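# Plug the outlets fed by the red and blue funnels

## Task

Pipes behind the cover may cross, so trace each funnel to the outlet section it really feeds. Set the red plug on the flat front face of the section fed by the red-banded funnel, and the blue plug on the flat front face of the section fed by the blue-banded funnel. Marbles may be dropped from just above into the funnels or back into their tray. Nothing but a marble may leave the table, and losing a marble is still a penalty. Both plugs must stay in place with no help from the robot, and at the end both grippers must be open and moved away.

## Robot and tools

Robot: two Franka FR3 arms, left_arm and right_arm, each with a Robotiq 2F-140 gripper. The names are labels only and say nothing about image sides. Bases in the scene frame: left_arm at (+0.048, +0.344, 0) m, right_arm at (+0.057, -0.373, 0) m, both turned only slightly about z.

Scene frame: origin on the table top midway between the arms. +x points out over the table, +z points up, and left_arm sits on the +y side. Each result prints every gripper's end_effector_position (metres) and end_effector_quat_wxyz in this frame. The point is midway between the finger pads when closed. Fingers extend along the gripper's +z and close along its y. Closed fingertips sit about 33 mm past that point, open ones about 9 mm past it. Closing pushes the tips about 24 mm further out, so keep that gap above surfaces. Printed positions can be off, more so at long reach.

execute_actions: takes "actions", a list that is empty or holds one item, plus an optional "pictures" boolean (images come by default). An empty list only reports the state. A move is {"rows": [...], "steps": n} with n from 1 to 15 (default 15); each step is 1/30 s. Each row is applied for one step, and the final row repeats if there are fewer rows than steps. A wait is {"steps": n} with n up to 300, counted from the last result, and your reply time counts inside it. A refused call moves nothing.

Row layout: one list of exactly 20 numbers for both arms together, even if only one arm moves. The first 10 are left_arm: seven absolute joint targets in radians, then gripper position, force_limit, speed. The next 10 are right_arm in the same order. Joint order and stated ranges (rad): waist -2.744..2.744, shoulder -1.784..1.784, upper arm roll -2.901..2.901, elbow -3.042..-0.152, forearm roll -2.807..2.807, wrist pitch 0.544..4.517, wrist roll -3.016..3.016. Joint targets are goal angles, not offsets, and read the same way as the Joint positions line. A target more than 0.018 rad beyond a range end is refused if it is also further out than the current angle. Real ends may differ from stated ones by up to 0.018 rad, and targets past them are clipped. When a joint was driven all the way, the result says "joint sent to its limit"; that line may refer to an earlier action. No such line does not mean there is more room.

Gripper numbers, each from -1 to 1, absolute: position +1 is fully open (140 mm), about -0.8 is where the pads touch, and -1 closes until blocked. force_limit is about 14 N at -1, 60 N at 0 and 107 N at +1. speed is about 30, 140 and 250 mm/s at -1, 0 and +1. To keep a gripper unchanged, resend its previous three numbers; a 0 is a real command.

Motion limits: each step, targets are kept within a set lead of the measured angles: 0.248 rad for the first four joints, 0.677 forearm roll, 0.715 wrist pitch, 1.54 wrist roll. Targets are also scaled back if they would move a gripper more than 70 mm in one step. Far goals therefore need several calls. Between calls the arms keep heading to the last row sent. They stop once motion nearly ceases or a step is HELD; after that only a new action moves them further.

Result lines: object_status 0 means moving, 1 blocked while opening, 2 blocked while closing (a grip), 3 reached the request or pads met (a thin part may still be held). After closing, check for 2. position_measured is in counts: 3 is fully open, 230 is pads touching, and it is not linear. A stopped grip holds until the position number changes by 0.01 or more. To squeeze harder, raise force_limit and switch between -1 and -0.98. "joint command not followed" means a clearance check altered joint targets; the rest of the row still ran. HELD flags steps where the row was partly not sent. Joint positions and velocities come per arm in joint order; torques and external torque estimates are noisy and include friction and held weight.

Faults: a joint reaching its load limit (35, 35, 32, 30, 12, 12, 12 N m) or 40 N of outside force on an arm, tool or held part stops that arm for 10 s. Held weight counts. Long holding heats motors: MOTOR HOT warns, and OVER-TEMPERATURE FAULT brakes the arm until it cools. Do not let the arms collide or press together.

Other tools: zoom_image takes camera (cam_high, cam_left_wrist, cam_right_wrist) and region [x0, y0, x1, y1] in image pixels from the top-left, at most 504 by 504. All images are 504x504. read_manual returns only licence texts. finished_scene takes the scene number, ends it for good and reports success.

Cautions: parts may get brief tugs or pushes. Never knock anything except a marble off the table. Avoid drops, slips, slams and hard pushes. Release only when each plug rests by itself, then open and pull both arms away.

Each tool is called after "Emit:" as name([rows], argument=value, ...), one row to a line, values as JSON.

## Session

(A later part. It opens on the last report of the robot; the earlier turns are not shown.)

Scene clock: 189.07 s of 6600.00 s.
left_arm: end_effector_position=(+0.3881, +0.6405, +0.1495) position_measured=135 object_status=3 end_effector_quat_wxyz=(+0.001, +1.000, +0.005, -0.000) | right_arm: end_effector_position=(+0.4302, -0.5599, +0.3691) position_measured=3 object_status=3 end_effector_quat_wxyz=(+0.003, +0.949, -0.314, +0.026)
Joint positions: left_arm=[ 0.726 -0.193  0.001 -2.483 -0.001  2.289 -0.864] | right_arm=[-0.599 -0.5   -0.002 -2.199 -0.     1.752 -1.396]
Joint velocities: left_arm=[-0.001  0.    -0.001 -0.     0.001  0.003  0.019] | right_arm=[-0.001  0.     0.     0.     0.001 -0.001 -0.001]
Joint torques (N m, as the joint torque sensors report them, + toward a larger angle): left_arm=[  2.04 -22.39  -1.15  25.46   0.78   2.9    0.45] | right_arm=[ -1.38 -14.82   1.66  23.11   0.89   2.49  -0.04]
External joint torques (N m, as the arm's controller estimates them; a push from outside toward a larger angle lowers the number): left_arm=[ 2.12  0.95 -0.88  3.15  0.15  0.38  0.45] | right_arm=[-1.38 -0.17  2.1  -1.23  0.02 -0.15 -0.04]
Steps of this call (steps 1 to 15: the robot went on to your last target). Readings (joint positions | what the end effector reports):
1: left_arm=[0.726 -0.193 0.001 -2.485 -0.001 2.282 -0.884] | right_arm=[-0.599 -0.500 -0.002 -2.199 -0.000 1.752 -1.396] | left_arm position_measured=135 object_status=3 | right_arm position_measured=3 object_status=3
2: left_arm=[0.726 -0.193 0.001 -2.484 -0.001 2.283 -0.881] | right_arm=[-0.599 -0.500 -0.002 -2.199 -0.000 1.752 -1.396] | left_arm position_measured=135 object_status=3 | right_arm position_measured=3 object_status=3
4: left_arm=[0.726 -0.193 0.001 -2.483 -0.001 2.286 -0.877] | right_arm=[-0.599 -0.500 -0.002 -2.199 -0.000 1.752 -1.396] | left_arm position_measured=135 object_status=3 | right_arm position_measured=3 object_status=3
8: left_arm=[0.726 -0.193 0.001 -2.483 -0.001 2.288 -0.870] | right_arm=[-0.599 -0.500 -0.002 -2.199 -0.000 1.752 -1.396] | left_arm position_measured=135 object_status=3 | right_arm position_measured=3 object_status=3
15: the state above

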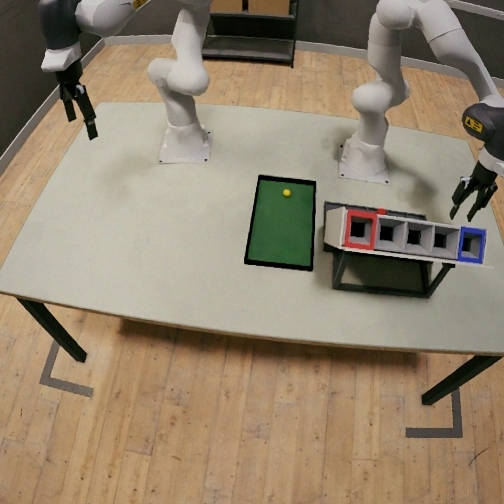

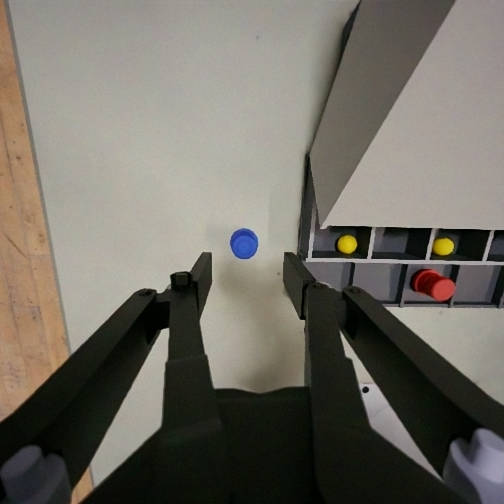

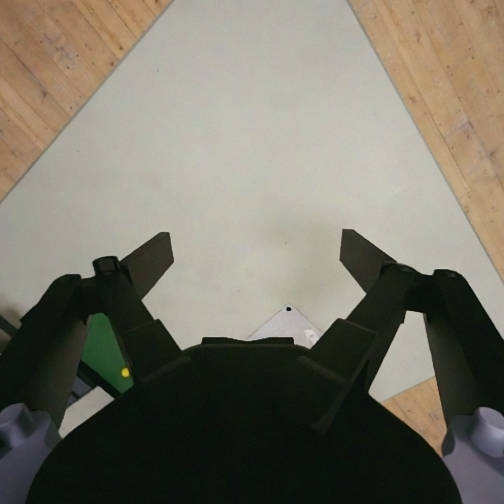

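Emit:
execute_actions([
  {"rows":[[0.726,-0.178,0,-2.486,0,2.34,-0.854,-0.05,-0.4,-0.4,-0.6,-0.5,0,-2.2,0,1.75,-1.4,1,0,0],[0.726,-0.164,0,-2.491,0,2.37,-0.854,-0.05,-0.4,-0.4,-0.6,-0.5,0,-2.2,0,1.75,-1.4,1,0,0],[0.726,-0.15,0,-2.496,0,2.4,-0.854,-0.05,-0.4,-0.4,-0.6,-0.5,0,-2.2,0,1.75,-1.4,1,0,0],[0.726,-0.136,0,-2.501,0,2.42,-0.854,-0.05,-0.4,-0.4,-0.6,-0.5,0,-2.2,0,1.75,-1.4,1,0,0],[0.726,-0.122,0,-2.506,0,2.44,-0.854,-0.05,-0.4,-0.4,-0.6,-0.5,0,-2.2,0,1.75,-1.4,1,0,0],[0.726,-0.108,0,-2.511,0,2.46,-0.854,-0.05,-0.4,-0.4,-0.6,-0.5,0,-2.2,0,1.75,-1.4,1,0,0],[0.726,-0.094,0,-2.516,0,2.48,-0.854,-0.05,-0.4,-0.4,-0.6,-0.5,0,-2.2,0,1.75,-1.4,1,0,0],[0.726,-0.08,0,-2.521,0,2.5,-0.854,-0.05,-0.4,-0.4,-0.6,-0.5,0,-2.2,0,1.75,-1.4,1,0,0],[0.726,-0.066,0,-2.526,0,2.52,-0.854,-0.05,-0.4,-0.4,-0.6,-0.5,0,-2.2,0,1.75,-1.4,1,0,0],[0.726,-0.052,0,-2.531,0,2.54,-0.854,-0.05,-0.4,-0.4,-0.6,-0.5,0,-2.2,0,1.75,-1.4,1,0,0],[0.726,-0.038,0,-2.536,0,2.555,-0.854,-0.05,-0.4,-0.4,-0.6,-0.5,0,-2.2,0,1.75,-1.4,1,0,0],[0.726,-0.024,0,-2.54,0,2.562,-0.854,-0.05,-0.4,-0.4,-0.6,-0.5,0,-2.2,0,1.75,-1.4,1,0,0],[0.726,-0.012,0,-2.544,0,2.562,-0.854,-0.05,-0.4,-0.4,-0.6,-0.5,0,-2.2,0,1.75,-1.4,1,0,0],[0.726,0,0,-2.547,0,2.562,-0.854,-0.05,-0.4,-0.4,-0.6,-0.5,0,-2.2,0,1.75,-1.4,1,0,0],[0.726,0.009,0,-2.549,0,2.562,-0.854,-0.05,-0.4,-0.4,-0.6,-0.5,0,-2.2,0,1.75,-1.4,1,0,0]],"steps":15},
], pictures=false)

Emit:
execute_actions([
  {"steps":15},
])

Scene clock: 199.80 s of 6600.00 s.
left_arm: end_effector_position=(+0.3890, +0.6415, +0.0656) position_measured=135 object_status=3 end_effector_quat_wxyz=(+0.002, +1.000, +0.003, -0.002) | right_arm: end_effector_position=(+0.4302, -0.5599, +0.3691) position_measured=3 object_status=3 end_effector_quat_wxyz=(+0.003, +0.949, -0.314, +0.026)
Joint positions: left_arm=[ 0.726 -0.016  0.001 -2.541 -0.001  2.518 -0.858] | right_arm=[-0.599 -0.5   -0.002 -2.199 -0.     1.752 -1.396]
Joint velocities: left_arm=[ 0.001  0.35  -0.    -0.111  0.001  0.236 -0.   ] | right_arm=[ 0.002  0.001  0.    -0.001  0.     0.    -0.   ]
Joint torques (N m, as the joint torque sensors report them, + toward a larger angle): left_arm=[ -0.23 -29.82  -1.86  22.45   0.68   3.25   0.38] | right_arm=[ -0.5  -14.28   2.04  23.25   0.77   2.53   0.03]
External joint torques (N m, as the arm's controller estimates them; a push from outside toward a larger angle lowers the number): left_arm=[-0.28  0.59 -1.9   1.39  0.19  0.53  0.38] | right_arm=[-0.55  0.37  2.43 -1.1  -0.09 -0.12  0.03]
Steps of this call (steps 1 to 15: the robot went on to your last target; steps 16 to 90: nothing new was sent; then 7.23 s passed at rest; steps 91 to 105: all 15 steps of this action). Readings (joint positions | what the end effector reports):
91: left_arm=[0.726 -0.191 0.001 -2.483 -0.001 2.297 -0.858] | right_arm=[-0.599 -0.500 -0.002 -2.199 -0.000 1.752 -1.396] | left_arm position_measured=135 object_status=3 | right_arm position_measured=3 object_status=3
92: left_arm=[0.726 -0.186 0.001 -2.483 -0.001 2.310 -0.858] | right_arm=[-0.599 -0.500 -0.002 -2.199 -0.000 1.752 -1.396] | left_arm position_measured=135 object_status=3 | right_arm position_measured=3 object_status=3
94: left_arm=[0.726 -0.167 0.001 -2.488 -0.001 2.343 -0.858] | right_arm=[-0.599 -0.500 -0.002 -2.199 -0.000 1.752 -1.396] | left_arm position_measured=135 object_status=3 | right_arm position_measured=3 object_status=3
98: left_arm=[0.726 -0.112 0.001 -2.508 -0.001 2.414 -0.858] | right_arm=[-0.599 -0.500 -0.002 -2.199 -0.000 1.752 -1.396] | left_arm position_measured=135 object_status=3 | right_arm position_measured=3 object_status=3
105: the state above

Scene clock: 200.30 s of 6600.00 s.
left_arm: end_effector_position=(+0.3895, +0.6419, +0.0549) position_measured=135 object_status=3 end_effector_quat_wxyz=(+0.000, +1.000, +0.003, -0.000) | right_arm: end_effector_position=(+0.4302, -0.5599, +0.3691) position_measured=3 object_status=3 end_effector_quat_wxyz=(+0.003, +0.949, -0.314, +0.026)
Joint positions: left_arm=[ 0.726  0.008  0.001 -2.55  -0.001  2.557 -0.858] | right_arm=[-0.599 -0.5   -0.002 -2.199 -0.     1.752 -1.396]
Joint velocities: left_arm=[ 0.    -0.     0.     0.001  0.     0.014 -0.001] | right_arm=[ 0.001 -0.     0.    -0.001  0.    -0.    -0.   ]
Joint torques (N m, as the joint torque sensors report them, + toward a larger angle): left_arm=[ -0.13 -26.79  -1.66  21.25   0.55   3.01   0.39] | right_arm=[ -0.79 -14.48   1.78  23.15   0.8    2.45   0.01]
External joint torques (N m, as the arm's controller estimates them; a push from outside toward a larger angle lowers the number): left_arm=[-0.14  0.4  -1.68  2.12  0.09  0.48  0.39] | right_arm=[-0.81  0.24  2.2  -1.21 -0.07 -0.19  0.01]
Steps of this call (steps 1 to 15: the robot went on to your last target). Readings (joint positions | what the end effector reports):
1: left_arm=[0.726 -0.006 0.001 -2.544 -0.001 2.525 -0.858] | right_arm=[-0.599 -0.500 -0.002 -2.199 -0.000 1.752 -1.396] | left_arm position_measured=135 object_status=3 | right_arm position_measured=3 object_status=3
2: left_arm=[0.726 0.001 0.001 -2.547 -0.001 2.531 -0.858] | right_arm=[-0.599 -0.500 -0.002 -2.199 -0.000 1.752 -1.396] | left_arm position_measured=135 object_status=3 | right_arm position_measured=3 object_status=3
4: left_arm=[0.726 0.007 0.001 -2.550 -0.001 2.539 -0.858] | right_arm=[-0.599 -0.500 -0.002 -2.199 -0.000 1.752 -1.396] | left_arm position_measured=135 object_status=3 | right_arm position_measured=3 object_status=3
8: left_arm=[0.726 0.008 0.001 -2.550 -0.001 2.550 -0.858] | right_arm=[-0.599 -0.500 -0.002 -2.199 -0.000 1.752 -1.396] | left_arm position_measured=135 object_status=3 | right_arm position_measured=3 object_status=3
15: the state above

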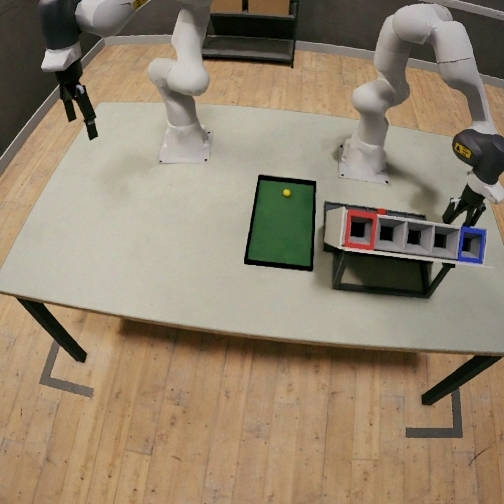

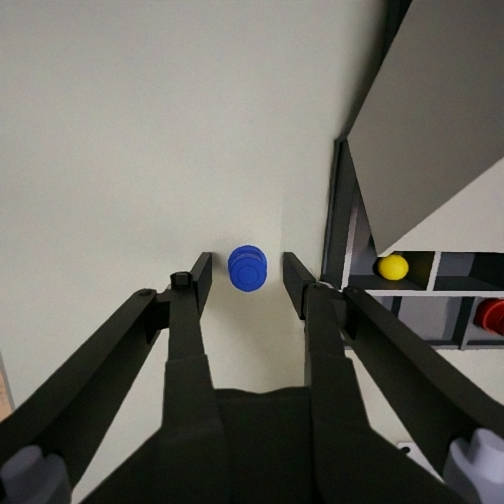

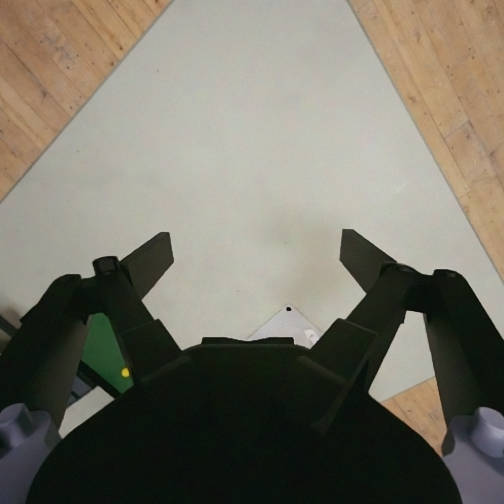

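Emit:
execute_actions([
  {"rows":[[0.726,0.009,0,-2.549,0,2.562,-0.854,-1,-0.4,-0.4,-0.6,-0.5,0,-2.2,0,1.75,-1.4,1,0,0]],"steps":15},
], pictures=false)

Emit:
execute_actions([
  {"steps":6},
], pictures=false)

Emit:
execute_actions([
  {"rows":[[0.726,-0.22,0,-2.5,0,2.27,-0.854,-1,-0.4,-0.4,-0.6,-0.5,0,-2.2,0,1.75,-1.4,1,0,0]],"steps":12},
], pictures=false)

Emit:
execute_actions([
  {"rows":[[0.577,-0.503,0,-2.823,0,2.322,-1.005,-1,-0.4,-0.4,-0.6,-0.5,0,-2.2,0,1.75,-1.4,1,0,0]],"steps":15},
], pictures=false)

Emit:
execute_actions([
  {"steps":10},
])

Scene clock: 206.33 s of 6600.00 s.
left_arm: end_effector_position=(+0.3904, +0.6427, +0.0553) position_measured=191 object_status=0 end_effector_quat_wxyz=(-0.001, +1.000, +0.003, +0.001) | right_arm: end_effector_position=(+0.4302, -0.5599, +0.3691) position_measured=3 object_status=3 end_effector_quat_wxyz=(+0.003, +0.949, -0.314, +0.026)
Joint positions: left_arm=[ 0.726  0.008  0.001 -2.549 -0.001  2.56  -0.858] | right_arm=[-0.599 -0.5   -0.002 -2.199 -0.     1.752 -1.396]
Joint velocities: left_arm=[-0.001 -0.002 -0.     0.001 -0.     0.    -0.001] | right_arm=[ 0.001  0.     0.    -0.001  0.     0.001  0.001]
Joint torques (N m, as the joint torque sensors report them, + toward a larger angle): left_arm=[ -0.19 -26.35  -0.35  21.35   0.59   2.83   0.29] | right_arm=[ -0.64 -14.97   1.58  23.49   0.77   2.54  -0.05]
External joint torques (N m, as the arm's controller estimates them; a push from outside toward a larger angle lowers the number): left_arm=[-0.11  0.88 -0.29  2.19  0.12  0.28  0.29] | right_arm=[-0.74 -0.3   1.91 -0.86 -0.11 -0.11 -0.05]
Steps of this call (steps 1 to 15: the robot went on to your last target; steps 16 to 90: nothing new was sent; then 2.53 s passed at rest; steps 91 to 105: all 15 steps of this action). Readings (joint positions | what the end effector reports):
91: left_arm=[0.726 0.008 0.001 -2.550 -0.001 2.559 -0.858] | right_arm=[-0.599 -0.500 -0.002 -2.199 -0.000 1.752 -1.396] | left_arm position_measured=135 object_status=0 | right_arm position_measured=3 object_status=3
92: left_arm=[0.726 0.008 0.001 -2.550 -0.001 2.559 -0.858] | right_arm=[-0.599 -0.500 -0.002 -2.199 -0.000 1.752 -1.396] | left_arm position_measured=140 object_status=0 | right_arm position_measured=3 object_status=3
94: left_arm=[0.726 0.008 0.001 -2.550 -0.001 2.559 -0.858] | right_arm=[-0.599 -0.500 -0.002 -2.199 -0.000 1.752 -1.396] | left_arm position_measured=150 object_status=0 | right_arm position_measured=3 object_status=3
98: left_arm=[0.726 0.008 0.001 -2.550 -0.001 2.560 -0.858] | right_arm=[-0.599 -0.500 -0.002 -2.199 -0.000 1.752 -1.396] | left_arm position_measured=171 object_status=0 | right_arm position_measured=3 object_status=3
105: the state above

Scene clock: 206.53 s of 6600.00 s.
left_arm: end_effector_position=(+0.3904, +0.6427, +0.0553) position_measured=191 object_status=2 end_effector_quat_wxyz=(-0.001, +1.000, +0.003, +0.001) | right_arm: end_effector_position=(+0.4302, -0.5599, +0.3691) position_measured=3 object_status=3 end_effector_quat_wxyz=(+0.003, +0.949, -0.314, +0.026)
Joint positions: left_arm=[ 0.726  0.008  0.001 -2.549 -0.001  2.56  -0.858] | right_arm=[-0.599 -0.5   -0.002 -2.199 -0.     1.752 -1.396]
Joint velocities: left_arm=[ 0.    -0.    -0.001 -0.001 -0.002 -0.001  0.001] | right_arm=[-0.     0.001 -0.001  0.    -0.     0.001  0.001]
Joint torques (N m, as the joint torque sensors report them, + toward a larger angle): left_arm=[ -0.1  -26.32  -1.14  21.15   0.72   2.75   0.4 ] | right_arm=[ -0.28 -15.38   1.49  24.03   0.83   2.51   0.08]
External joint torques (N m, as the arm's controller estimates them; a push from outside toward a larger angle lowers the number): left_arm=[-0.08  0.77 -1.13  2.13  0.26  0.23  0.4 ] | right_arm=[-0.21 -0.71  2.02 -0.35 -0.03 -0.14  0.08]
Steps of this call (steps 1 to 6: the robot went on to your last target). Readings (joint positions | what the end effector reports):
1: left_arm=[0.726 0.008 0.001 -2.549 -0.001 2.560 -0.858] | right_arm=[-0.599 -0.500 -0.002 -2.199 -0.000 1.752 -1.396] | left_arm position_measured=191 object_status=0 | right_arm position_measured=3 object_status=3
2: left_arm=[0.726 0.008 0.001 -2.549 -0.001 2.560 -0.858] | right_arm=[-0.599 -0.500 -0.002 -2.199 -0.000 1.752 -1.396] | left_arm position_measured=191 object_status=2 | right_arm position_measured=3 object_status=3
4: left_arm=[0.726 0.008 0.001 -2.549 -0.001 2.560 -0.858] | right_arm=[-0.599 -0.500 -0.002 -2.199 -0.000 1.752 -1.396] | left_arm position_measured=191 object_status=2 | right_arm position_measured=3 object_status=3
6: the state above

Scene clock: 206.93 s of 6600.00 s.
left_arm: end_effector_position=(+0.3905, +0.6425, +0.1579) position_measured=191 object_status=2 end_effector_quat_wxyz=(-0.009, +1.000, +0.002, +0.012) | right_arm: end_effector_position=(+0.4302, -0.5599, +0.3691) position_measured=3 object_status=3 end_effector_quat_wxyz=(+0.003, +0.949, -0.314, +0.026)
Joint positions: left_arm=[ 0.726 -0.222  0.001 -2.497 -0.001  2.305 -0.858] | right_arm=[-0.599 -0.5   -0.002 -2.199 -0.     1.752 -1.396]
Joint velocities: left_arm=[-0.001  0.01   0.001 -0.035  0.    -0.204 -0.   ] | right_arm=[ 0.    -0.     0.001 -0.001 -0.    -0.    -0.001]
Joint torques (N m, as the joint torque sensors report them, + toward a larger angle): left_arm=[ -0.06 -21.75  -1.29  23.95   0.75   2.44   0.37] | right_arm=[ -0.4  -14.8    0.82  23.49   0.84   2.51  -0.12]
External joint torques (N m, as the arm's controller estimates them; a push from outside toward a larger angle lowers the number): left_arm=[-0.05  1.25 -1.06  0.73  0.11 -0.34  0.37] | right_arm=[-0.41 -0.09  1.25 -0.87 -0.02 -0.13 -0.12]
Steps of this call (steps 1 to 12: all 12 steps of this action). Readings (joint positions | what the end effector reports):
1: left_arm=[0.726 -0.014 0.001 -2.550 -0.001 2.522 -0.858] | right_arm=[-0.599 -0.500 -0.002 -2.199 -0.000 1.752 -1.396] | left_arm position_measured=191 object_status=2 | right_arm position_measured=3 object_status=3
2: left_arm=[0.726 -0.056 0.001 -2.546 -0.001 2.484 -0.858] | right_arm=[-0.599 -0.500 -0.002 -2.199 -0.000 1.752 -1.396] | left_arm position_measured=191 object_status=2 | right_arm position_measured=3 object_status=3
4: left_arm=[0.726 -0.145 0.001 -2.522 -0.001 2.417 -0.858] | right_arm=[-0.599 -0.500 -0.002 -2.199 -0.000 1.752 -1.396] | left_arm position_measured=191 object_status=2 | right_arm position_measured=3 object_status=3
8: left_arm=[0.726 -0.220 0.001 -2.493 -0.001 2.344 -0.858] | right_arm=[-0.599 -0.500 -0.002 -2.199 -0.000 1.752 -1.396] | left_arm position_measured=191 object_status=2 | right_arm position_measured=3 object_status=3
12: the state above

Scene clock: 207.43 s of 6600.00 s.
left_arm: end_effector_position=(+0.3383, +0.5295, +0.1294) position_measured=191 object_status=2 end_effector_quat_wxyz=(+0.001, +1.000, -0.016, -0.002) | right_arm: end_effector_position=(+0.4302, -0.5599, +0.3691) position_measured=3 object_status=3 end_effector_quat_wxyz=(+0.003, +0.949, -0.314, +0.026)
Joint positions: left_arm=[ 0.58  -0.5   -0.002 -2.821 -0.001  2.317 -0.97 ] | right_arm=[-0.599 -0.5   -0.002 -2.199 -0.     1.752 -1.396]
Joint velocities: left_arm=[-0.003 -0.01   0.002 -0.005  0.001  0.01  -0.1  ] | right_arm=[-0.001 -0.001 -0.001 -0.001 -0.001  0.    -0.002]
Joint torques (N m, as the joint torque sensors report them, + toward a larger angle): left_arm=[ -1.91 -12.21   0.08  22.37   0.68   2.89  -0.12] | right_arm=[ -0.33 -14.52   1.48  23.65   0.77   2.53  -0.02]
External joint torques (N m, as the arm's controller estimates them; a push from outside toward a larger angle lowers the number): left_arm=[-1.92  0.04  0.52  0.36  0.06  0.37 -0.13] | right_arm=[-0.25  0.14  2.02 -0.69 -0.08 -0.11 -0.02]
Steps of this call (steps 1 to 15: all 15 steps of this action). Readings (joint positions | what the end effector reports):
1: left_arm=[0.703 -0.257 0.011 -2.540 -0.001 2.312 -0.868] | right_arm=[-0.599 -0.500 -0.002 -2.199 -0.000 1.752 -1.396] | left_arm position_measured=191 object_status=2 | right_arm position_measured=3 object_status=3
2: left_arm=[0.675 -0.314 0.010 -2.600 -0.001 2.312 -0.878] | right_arm=[-0.599 -0.500 -0.002 -2.199 -0.000 1.752 -1.396] | left_arm position_measured=191 object_status=2 | right_arm position_measured=3 object_status=3
4: left_arm=[0.625 -0.413 0.002 -2.708 -0.001 2.315 -0.899] | right_arm=[-0.599 -0.500 -0.002 -2.199 -0.000 1.752 -1.396] | left_arm position_measured=191 object_status=2 | right_arm position_measured=3 object_status=3
8: left_arm=[0.585 -0.487 -0.003 -2.805 -0.001 2.315 -0.935] | right_arm=[-0.599 -0.500 -0.002 -2.199 -0.000 1.752 -1.396] | left_arm position_measured=191 object_status=2 | right_arm position_measured=3 object_status=3
15: the state above

Scene clock: 207.77 s of 6600.00 s.
left_arm: end_effector_position=(+0.3387, +0.5297, +0.1296) position_measured=191 object_status=2 end_effector_quat_wxyz=(+0.001, +1.000, -0.006, -0.001) | right_arm: end_effector_position=(+0.4302, -0.5599, +0.3691) position_measured=3 object_status=3 end_effector_quat_wxyz=(+0.003, +0.949, -0.314, +0.026)
Joint positions: left_arm=[ 0.579 -0.5   -0.002 -2.822 -0.001  2.319 -0.991] | right_arm=[-0.599 -0.5   -0.002 -2.199 -0.     1.752 -1.396]
Joint velocities: left_arm=[-0.    -0.002  0.001 -0.002  0.001  0.001 -0.033] | right_arm=[-0.001  0.    -0.001 -0.002  0.001 -0.     0.001]
Joint torques (N m, as the joint torque sensors report them, + toward a larger angle): left_arm=[ -1.9  -13.21   0.77  23.72   0.66   2.96  -0.03] | right_arm=[ -0.66 -14.04   2.41  22.57   0.79   2.46   0.02]
External joint torques (N m, as the arm's controller estimates them; a push from outside toward a larger angle lowers the number): left_arm=[-1.94 -0.94  1.19  1.78  0.04  0.44 -0.03] | right_arm=[-0.67  0.54  2.84 -1.71 -0.07 -0.18  0.02]
Steps of this call (steps 1 to 10: the robot went on to your last target). Readings (joint positions | what the end effector reports):
1: left_arm=[0.579 -0.500 -0.002 -2.821 -0.001 2.318 -0.974] | right_arm=[-0.599 -0.500 -0.002 -2.199 -0.000 1.752 -1.396] | left_arm position_measured=191 object_status=2 | right_arm position_measured=3 object_status=3
2: left_arm=[0.579 -0.500 -0.002 -2.821 -0.001 2.318 -0.976] | right_arm=[-0.599 -0.500 -0.002 -2.199 -0.000 1.752 -1.396] | left_arm position_measured=191 object_status=2 | right_arm position_measured=3 object_status=3
4: left_arm=[0.579 -0.500 -0.002 -2.822 -0.001 2.318 -0.981] | right_arm=[-0.599 -0.500 -0.002 -2.199 -0.000 1.752 -1.396] | left_arm position_measured=191 object_status=2 | right_arm position_measured=3 object_status=3
8: left_arm=[0.579 -0.500 -0.002 -2.822 -0.001 2.319 -0.988] | right_arm=[-0.599 -0.500 -0.002 -2.199 -0.000 1.752 -1.396] | left_arm position_measured=191 object_status=2 | right_arm position_measured=3 object_status=3
10: the state above

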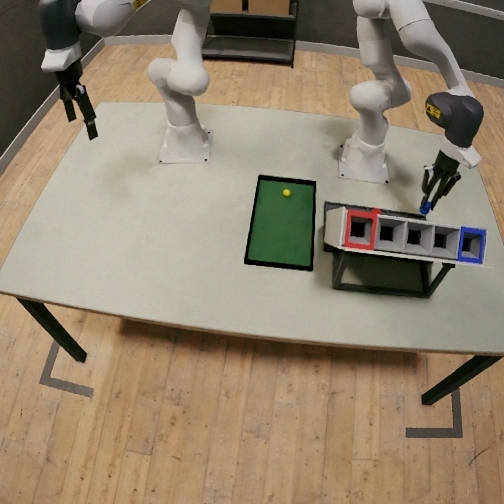

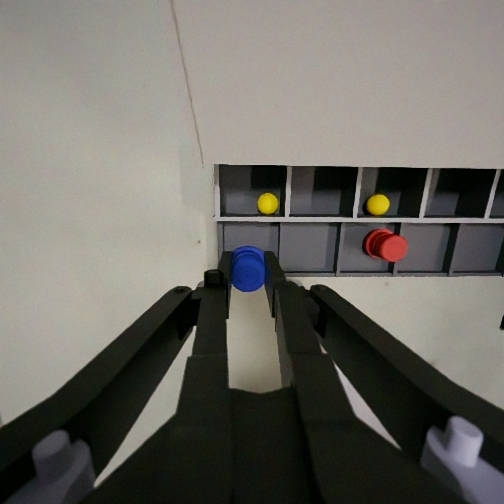

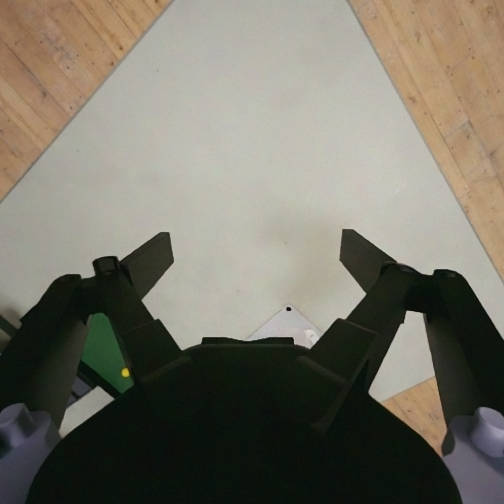

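Emit:
execute_actions([
  {"rows":[[0.569,-0.49,0,-2.828,0,2.36,-1.01,-1,-0.4,-0.4,-0.6,-0.5,0,-2.2,0,1.75,-1.4,1,0,0],[0.569,-0.476,0,-2.833,0,2.39,-1.01,-1,-0.4,-0.4,-0.6,-0.5,0,-2.2,0,1.75,-1.4,1,0,0],[0.569,-0.462,0,-2.838,0,2.42,-1.01,-1,-0.4,-0.4,-0.6,-0.5,0,-2.2,0,1.75,-1.4,1,0,0],[0.569,-0.448,0,-2.843,0,2.44,-1.01,-1,-0.4,-0.4,-0.6,-0.5,0,-2.2,0,1.75,-1.4,1,0,0],[0.569,-0.434,0,-2.848,0,2.46,-1.01,-1,-0.4,-0.4,-0.6,-0.5,0,-2.2,0,1.75,-1.4,1,0,0],[0.569,-0.42,0,-2.853,0,2.48,-1.01,-1,-0.4,-0.4,-0.6,-0.5,0,-2.2,0,1.75,-1.4,1,0,0],[0.569,-0.406,0,-2.858,0,2.5,-1.01,-1,-0.4,-0.4,-0.6,-0.5,0,-2.2,0,1.75,-1.4,1,0,0],[0.569,-0.392,0,-2.862,0,2.52,-1.01,-1,-0.4,-0.4,-0.6,-0.5,0,-2.2,0,1.75,-1.4,1,0,0],[0.569,-0.378,0,-2.866,0,2.54,-1.01,-1,-0.4,-0.4,-0.6,-0.5,0,-2.2,0,1.75,-1.4,1,0,0],[0.569,-0.366,0,-2.87,0,2.555,-1.01,-1,-0.4,-0.4,-0.6,-0.5,0,-2.2,0,1.75,-1.4,1,0,0],[0.569,-0.354,0,-2.874,0,2.567,-1.01,-1,-0.4,-0.4,-0.6,-0.5,0,-2.2,0,1.75,-1.4,1,0,0],[0.569,-0.344,0,-2.877,0,2.567,-1.01,-1,-0.4,-0.4,-0.6,-0.5,0,-2.2,0,1.75,-1.4,1,0,0],[0.569,-0.334,0,-2.88,0,2.567,-1.01,-1,-0.4,-0.4,-0.6,-0.5,0,-2.2,0,1.75,-1.4,1,0,0],[0.569,-0.326,0,-2.883,0,2.567,-1.01,-1,-0.4,-0.4,-0.6,-0.5,0,-2.2,0,1.75,-1.4,1,0,0],[0.569,-0.317,0,-2.885,0,2.567,-1.01,-1,-0.4,-0.4,-0.6,-0.5,0,-2.2,0,1.75,-1.4,1,0,0]],"steps":15},
], pictures=false)

Emit:
execute_actions([
  {"steps":18},
], pictures=false)

Emit:
execute_actions([
  {"rows":[[0.569,-0.317,0,-2.885,0,2.567,-1.01,-0.35,-0.4,-0.4,-0.6,-0.5,0,-2.2,0,1.75,-1.4,1,0,0]],"steps":10},
], pictures=false)

Emit:
execute_actions([
  {"rows":[[0.569,-0.36,0,-2.87,0,2.49,-1.01,-0.35,-0.4,-0.4,-0.6,-0.5,0,-2.2,0,1.75,-1.4,1,0,0],[0.569,-0.41,0,-2.855,0,2.41,-1.01,-0.35,-0.4,-0.4,-0.6,-0.5,0,-2.2,0,1.75,-1.4,1,0,0],[0.569,-0.46,0,-2.84,0,2.33,-1.01,-0.35,-0.4,-0.4,-0.6,-0.5,0,-2.2,0,1.75,-1.4,1,0,0],[0.569,-0.52,0,-2.82,0,2.25,-1.01,-0.35,-0.4,-0.4,-0.6,-0.5,0,-2.2,0,1.75,-1.4,1,0,0],[0.569,-0.6,0,-2.79,0,2.15,-1.01,-0.35,-0.4,-0.4,-0.6,-0.5,0,-2.2,0,1.75,-1.4,1,0,0],[0.569,-0.7,0,-2.74,0,2.04,-1.01,-0.35,-0.4,-0.4,-0.6,-0.5,0,-2.2,0,1.75,-1.4,1,0,0]],"steps":15},
], pictures=false)

Emit:
execute_actions([
  {"steps":15},
])

Emit:
zoom_image(camera="cam_left_wrist", region=[200, 150, 450, 300])

Scene clock: 222.73 s of 6600.00 s.
left_arm: end_effector_position=(+0.3383, +0.5264, +0.0692) position_measured=191 object_status=2 end_effector_quat_wxyz=(+0.003, +1.000, -0.003, -0.004) | right_arm: end_effector_position=(+0.4302, -0.5599, +0.3691) position_measured=3 object_status=3 end_effector_quat_wxyz=(+0.003, +0.949, -0.314, +0.026)
Joint positions: left_arm=[ 0.571 -0.338 -0.001 -2.878 -0.001  2.529 -1.005] | right_arm=[-0.599 -0.5   -0.002 -2.199 -0.     1.752 -1.396]
Joint velocities: left_arm=[-0.001  0.279 -0.001 -0.087 -0.     0.203 -0.004] | right_arm=[-0.001  0.    -0.     0.     0.002 -0.     0.   ]
Joint torques (N m, as the joint torque sensors report them, + toward a larger angle): left_arm=[ -1.79 -16.51   0.06  20.13   0.66   3.12  -0.1 ] | right_arm=[  0.09 -14.56   1.74  23.89   0.85   2.53  -0.03]
External joint torques (N m, as the arm's controller estimates them; a push from outside toward a larger angle lowers the number): left_arm=[-1.75  0.89  0.42 -0.12  0.18  0.48 -0.1 ] | right_arm=[ 0.13  0.15  2.23 -0.49 -0.01 -0.12 -0.03]
Steps of this call (steps 1 to 30: the robot went on to your last target; steps 31 to 90: nothing new was sent; then 11.47 s passed at rest; steps 91 to 105: all 15 steps of this action). Readings (joint positions | what the end effector reports):
91: left_arm=[0.577 -0.499 -0.001 -2.823 -0.001 2.325 -1.002] | right_arm=[-0.599 -0.500 -0.002 -2.199 -0.000 1.752 -1.396] | left_arm position_measured=191 object_status=2 | right_arm position_measured=3 object_status=3
92: left_arm=[0.575 -0.495 -0.001 -2.824 -0.001 2.337 -1.002] | right_arm=[-0.599 -0.500 -0.002 -2.199 -0.000 1.752 -1.396] | left_arm position_measured=191 object_status=2 | right_arm position_measured=3 object_status=3
94: left_arm=[0.573 -0.476 -0.001 -2.830 -0.001 2.367 -1.003] | right_arm=[-0.599 -0.500 -0.002 -2.199 -0.000 1.752 -1.396] | left_arm position_measured=191 object_status=2 | right_arm position_measured=3 object_status=3
98: left_arm=[0.571 -0.423 -0.001 -2.850 -0.001 2.435 -1.004] | right_arm=[-0.599 -0.500 -0.002 -2.199 -0.000 1.752 -1.396] | left_arm position_measured=191 object_status=2 | right_arm position_measured=3 object_status=3
105: the state above

Scene clock: 223.33 s of 6600.00 s.
left_arm: end_effector_position=(+0.3398, +0.5273, +0.0631) position_measured=191 object_status=2 end_effector_quat_wxyz=(+0.001, +1.000, -0.002, -0.001) | right_arm: end_effector_position=(+0.4302, -0.5599, +0.3691) position_measured=3 object_status=3 end_effector_quat_wxyz=(+0.003, +0.949, -0.314, +0.026)
Joint positions: left_arm=[ 0.571 -0.319 -0.001 -2.884 -0.001  2.563 -1.006] | right_arm=[-0.599 -0.5   -0.002 -2.199 -0.     1.752 -1.396]
Joint velocities: left_arm=[-0.001 -0.    -0.    -0.001  0.001  0.008 -0.001] | right_arm=[-0.001  0.001 -0.001 -0.001 -0.    -0.001  0.001]
Joint torques (N m, as the joint torque sensors report them, + toward a larger angle): left_arm=[ -1.21 -13.78   0.05  20.36   0.54   2.85  -0.09] | right_arm=[ -0.5  -14.79   1.88  23.05   0.77   2.53  -0.07]
External joint torques (N m, as the arm's controller estimates them; a push from outside toward a larger angle lowers the number): left_arm=[-1.22  1.78  0.34  1.44  0.09  0.33 -0.09] | right_arm=[-0.4  -0.17  2.45 -1.27 -0.08 -0.11 -0.07]
Steps of this call (steps 1 to 18: the robot went on to your last target). Readings (joint positions | what the end effector reports):
1: left_arm=[0.571 -0.330 -0.001 -2.881 -0.001 2.535 -1.005] | right_arm=[-0.599 -0.500 -0.002 -2.199 -0.000 1.752 -1.396] | left_arm position_measured=191 object_status=2 | right_arm position_measured=3 object_status=3
2: left_arm=[0.571 -0.325 -0.001 -2.883 -0.001 2.540 -1.005] | right_arm=[-0.599 -0.500 -0.002 -2.199 -0.000 1.752 -1.396] | left_arm position_measured=191 object_status=2 | right_arm position_measured=3 object_status=3
4: left_arm=[0.571 -0.321 -0.001 -2.884 -0.001 2.546 -1.005] | right_arm=[-0.599 -0.500 -0.002 -2.199 -0.000 1.752 -1.396] | left_arm position_measured=191 object_status=2 | right_arm position_measured=3 object_status=3
8: left_arm=[0.571 -0.320 -0.001 -2.884 -0.001 2.556 -1.006] | right_arm=[-0.599 -0.500 -0.002 -2.199 -0.000 1.752 -1.396] | left_arm position_measured=191 object_status=2 | right_arm position_measured=3 object_status=3
18: the state above

Scene clock: 223.67 s of 6600.00 s.
left_arm: end_effector_position=(+0.3401, +0.5275, +0.0632) position_measured=173 object_status=0 end_effector_quat_wxyz=(+0.000, +1.000, -0.002, -0.001) | right_arm: end_effector_position=(+0.4302, -0.5599, +0.3691) position_measured=3 object_status=3 end_effector_quat_wxyz=(+0.003, +0.949, -0.314, +0.026)
Joint positions: left_arm=[ 0.571 -0.319 -0.001 -2.884 -0.001  2.564 -1.006] | right_arm=[-0.599 -0.5   -0.002 -2.199 -0.     1.752 -1.396]
Joint velocities: left_arm=[ 0.     0.001 -0.001  0.001 -0.     0.001  0.001] | right_arm=[ 0.001  0.    -0.002 -0.     0.001  0.    -0.   ]
Joint torques (N m, as the joint torque sensors report them, + toward a larger angle): left_arm=[ -1.68 -13.19  -0.49  20.1    0.56   2.95  -0.08] | right_arm=[ -0.12 -14.2    0.6   22.95   0.72   2.57  -0.09]
External joint torques (N m, as the arm's controller estimates them; a push from outside toward a larger angle lowers the number): left_arm=[-1.66  2.35 -0.18  1.14  0.1   0.43 -0.08] | right_arm=[-0.1   0.43  1.08 -1.39 -0.14 -0.07 -0.1 ]
Steps of this call (steps 1 to 10: all 10 steps of this action). Readings (joint positions | what the end effector reports):
1: left_arm=[0.571 -0.319 -0.001 -2.884 -0.001 2.563 -1.006] | right_arm=[-0.599 -0.500 -0.002 -2.199 -0.000 1.752 -1.396] | left_arm position_measured=191 object_status=0 | right_arm position_measured=3 object_status=3
2: left_arm=[0.571 -0.319 -0.001 -2.884 -0.001 2.563 -1.006] | right_arm=[-0.599 -0.500 -0.002 -2.199 -0.000 1.752 -1.396] | left_arm position_measured=190 object_status=0 | right_arm position_measured=3 object_status=3
4: left_arm=[0.571 -0.319 -0.001 -2.884 -0.001 2.564 -1.006] | right_arm=[-0.599 -0.500 -0.002 -2.199 -0.000 1.752 -1.396] | left_arm position_measured=176 object_status=0 | right_arm position_measured=3 object_status=3
8: left_arm=[0.571 -0.319 -0.001 -2.884 -0.001 2.564 -1.006] | right_arm=[-0.599 -0.500 -0.002 -2.199 -0.000 1.752 -1.396] | left_arm position_measured=173 object_status=0 | right_arm position_measured=3 object_status=3
10: the state above

Scene clock: 224.17 s of 6600.00 s.
left_arm: end_effector_position=(+0.3418, +0.5285, +0.2162) position_measured=173 object_status=3 end_effector_quat_wxyz=(-0.016, +1.000, -0.002, +0.026) | right_arm: end_effector_position=(+0.4302, -0.5599, +0.3691) position_measured=3 object_status=3 end_effector_quat_wxyz=(+0.003, +0.949, -0.314, +0.026)
Joint positions: left_arm=[ 0.571 -0.699 -0.001 -2.737 -0.001  2.099 -1.006] | right_arm=[-0.599 -0.5   -0.002 -2.199 -0.     1.752 -1.396]
Joint velocities: left_arm=[-0.001  0.001  0.001 -0.03   0.    -0.346  0.002] | right_arm=[-0.001  0.    -0.    -0.001 -0.001  0.001  0.001]
Joint torques (N m, as the joint torque sensors report them, + toward a larger angle): left_arm=[-1.28 -7.76 -0.5  26.24  0.76  2.41 -0.06] | right_arm=[ -0.29 -14.73   2.11  22.91   0.77   2.58  -0.01]
External joint torques (N m, as the arm's controller estimates them; a push from outside toward a larger angle lowers the number): left_arm=[-1.28  0.32  0.11  1.51  0.   -0.45 -0.06] | right_arm=[-0.29 -0.14  2.54 -1.4  -0.09 -0.07 -0.02]
Steps of this call (steps 1 to 15: all 15 steps of this action). Readings (joint positions | what the end effector reports):
1: left_arm=[0.571 -0.326 -0.001 -2.883 -0.001 2.551 -1.006] | right_arm=[-0.599 -0.500 -0.002 -2.199 -0.000 1.752 -1.396] | left_arm position_measured=173 object_status=0 | right_arm position_measured=3 object_status=3
2: left_arm=[0.571 -0.345 -0.001 -2.880 -0.001 2.525 -1.006] | right_arm=[-0.599 -0.500 -0.002 -2.199 -0.000 1.752 -1.396] | left_arm position_measured=173 object_status=0 | right_arm position_measured=3 object_status=3
4: left_arm=[0.571 -0.415 -0.001 -2.860 -0.001 2.446 -1.006] | right_arm=[-0.599 -0.500 -0.002 -2.199 -0.000 1.752 -1.396] | left_arm position_measured=173 object_status=3 | right_arm position_measured=3 object_status=3
8: left_arm=[0.571 -0.619 -0.001 -2.773 -0.001 2.254 -1.006] | right_arm=[-0.599 -0.500 -0.002 -2.199 -0.000 1.752 -1.396] | left_arm position_measured=173 object_status=3 | right_arm position_measured=3 object_status=3
15: the state above

Scene clock: 224.67 s of 6600.00 s.
left_arm: end_effector_position=(+0.3269, +0.5191, +0.2101) position_measured=173 object_status=3 end_effector_quat_wxyz=(-0.002, +1.000, -0.002, +0.002) | right_arm: end_effector_position=(+0.4302, -0.5599, +0.3691) position_measured=3 object_status=3 end_effector_quat_wxyz=(+0.003, +0.949, -0.314, +0.026)
Joint positions: left_arm=[ 0.571 -0.699 -0.001 -2.739 -0.001  2.045 -1.006] | right_arm=[-0.599 -0.5   -0.002 -2.199 -0.     1.752 -1.396]
Joint velocities: left_arm=[-0.001  0.001  0.     0.    -0.001 -0.016 -0.   ] | right_arm=[-0.002 -0.     0.001  0.001  0.     0.001 -0.   ]
Joint torques (N m, as the joint torque sensors report them, + toward a larger angle): left_arm=[-2.08 -7.6   0.01 24.59  0.81  2.17 -0.11] | right_arm=[ -0.63 -13.7    2.2   23.56   0.77   2.48  -0.08]
External joint torques (N m, as the arm's controller estimates them; a push from outside toward a larger angle lowers the number): left_arm=[-2.05  0.22  0.63  0.5   0.06 -0.39 -0.11] | right_arm=[-0.59  1.08  2.69 -0.87 -0.08 -0.18 -0.08]
Steps of this call (steps 1 to 15: the robot went on to your last target). Readings (joint positions | what the end effector reports):
1: left_arm=[0.571 -0.699 -0.001 -2.738 -0.001 2.089 -1.006] | right_arm=[-0.599 -0.500 -0.002 -2.199 -0.000 1.752 -1.396] | left_arm position_measured=173 object_status=3 | right_arm position_measured=3 object_status=3
2: left_arm=[0.571 -0.699 -0.001 -2.738 -0.001 2.080 -1.006] | right_arm=[-0.599 -0.500 -0.002 -2.199 -0.000 1.752 -1.396] | left_arm position_measured=173 object_status=3 | right_arm position_measured=3 object_status=3
4: left_arm=[0.571 -0.699 -0.001 -2.739 -0.001 2.068 -1.006] | right_arm=[-0.599 -0.500 -0.002 -2.199 -0.000 1.752 -1.396] | left_arm position_measured=173 object_status=3 | right_arm position_measured=3 object_status=3
8: left_arm=[0.571 -0.699 -0.001 -2.739 -0.001 2.054 -1.006] | right_arm=[-0.599 -0.500 -0.002 -2.199 -0.000 1.752 -1.396] | left_arm position_measured=173 object_status=3 | right_arm position_measured=3 object_status=3
15: the state above

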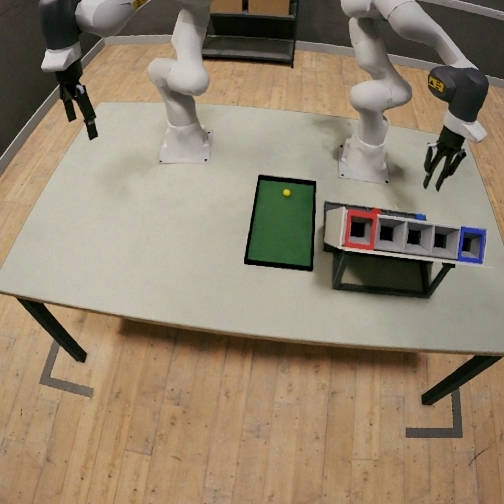

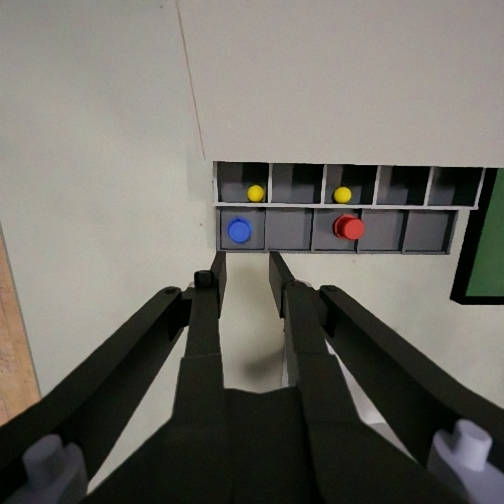

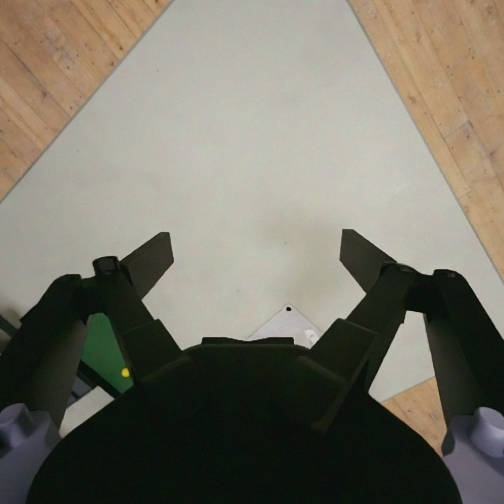

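Region (200, 150, 450, 300) of cam_left_wrist's 504x504 image, scaled by 2.016, with more detail than that image has; it fills the top 302 rows of this view, and the rest is white.

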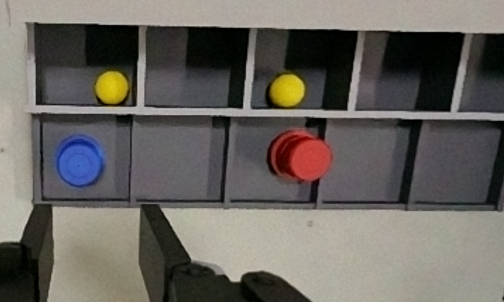

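Both plugs are upright inside their sections. I'll move the arm a little further clear and finish.

Emit:
execute_actions([
  {"rows":[[0.569,-0.85,0,-2.5,0,1.7,-1.01,-0.35,-0.4,-0.4,-0.6,-0.5,0,-2.2,0,1.75,-1.4,1,0,0]],"steps":15},
], pictures=false)

Emit:
finished_scene(scene=1)

Scene clock: 227.53 s of 6600.00 s.
left_arm: end_effector_position=(+0.3181, +0.5135, +0.3459) position_measured=173 object_status=3 end_effector_quat_wxyz=(-0.022, +0.999, -0.002, +0.034) | right_arm: end_effector_position=(+0.4302, -0.5599, +0.3691) position_measured=3 object_status=3 end_effector_quat_wxyz=(+0.003, +0.949, -0.314, +0.026)
Joint positions: left_arm=[ 0.571 -0.852 -0.001 -2.499 -0.001  1.728 -1.006] | right_arm=[-0.599 -0.5   -0.002 -2.199 -0.     1.752 -1.396]
Joint velocities: left_arm=[-0.001  0.002 -0.    -0.001 -0.    -0.153 -0.   ] | right_arm=[-0.001  0.    -0.    -0.001 -0.    -0.    -0.   ]
Joint torques (N m, as the joint torque sensors report them, + toward a larger angle): left_arm=[-1.56 -0.79 -0.52 25.81  0.89  2.33 -0.03] | right_arm=[ -0.84 -14.75   1.85  23.14   0.92   2.55  -0.11]
External joint torques (N m, as the arm's controller estimates them; a push from outside toward a larger angle lowers the number): left_arm=[-1.52  2.81  0.21  1.35  0.04 -0.47 -0.03] | right_arm=[-0.78 -0.07  2.36 -1.23  0.07 -0.1  -0.11]
Steps of this call (steps 1 to 15: the robot went on to your last target; steps 16 to 71: nothing new was sent; steps 72 to 86: all 15 steps of this action). Readings (joint positions | what the end effector reports):
72: left_arm=[0.571 -0.707 -0.001 -2.719 -0.001 2.007 -1.006] | right_arm=[-0.599 -0.500 -0.002 -2.199 -0.000 1.752 -1.396] | left_arm position_measured=173 object_status=3 | right_arm position_measured=3 object_status=3
73: left_arm=[0.571 -0.726 -0.001 -2.685 -0.001 1.975 -1.006] | right_arm=[-0.599 -0.500 -0.002 -2.199 -0.000 1.752 -1.396] | left_arm position_measured=173 object_status=3 | right_arm position_measured=3 object_status=3
75: left_arm=[0.571 -0.774 -0.001 -2.608 -0.001 1.908 -1.006] | right_arm=[-0.599 -0.500 -0.002 -2.199 -0.000 1.752 -1.396] | left_arm position_measured=173 object_status=3 | right_arm position_measured=3 object_status=3
79: left_arm=[0.571 -0.847 -0.001 -2.508 -0.001 1.802 -1.006] | right_arm=[-0.599 -0.500 -0.002 -2.199 -0.000 1.752 -1.396] | left_arm position_measured=173 object_status=3 | right_arm position_measured=3 object_status=3
86: the state above

The scene is finished: the task was done.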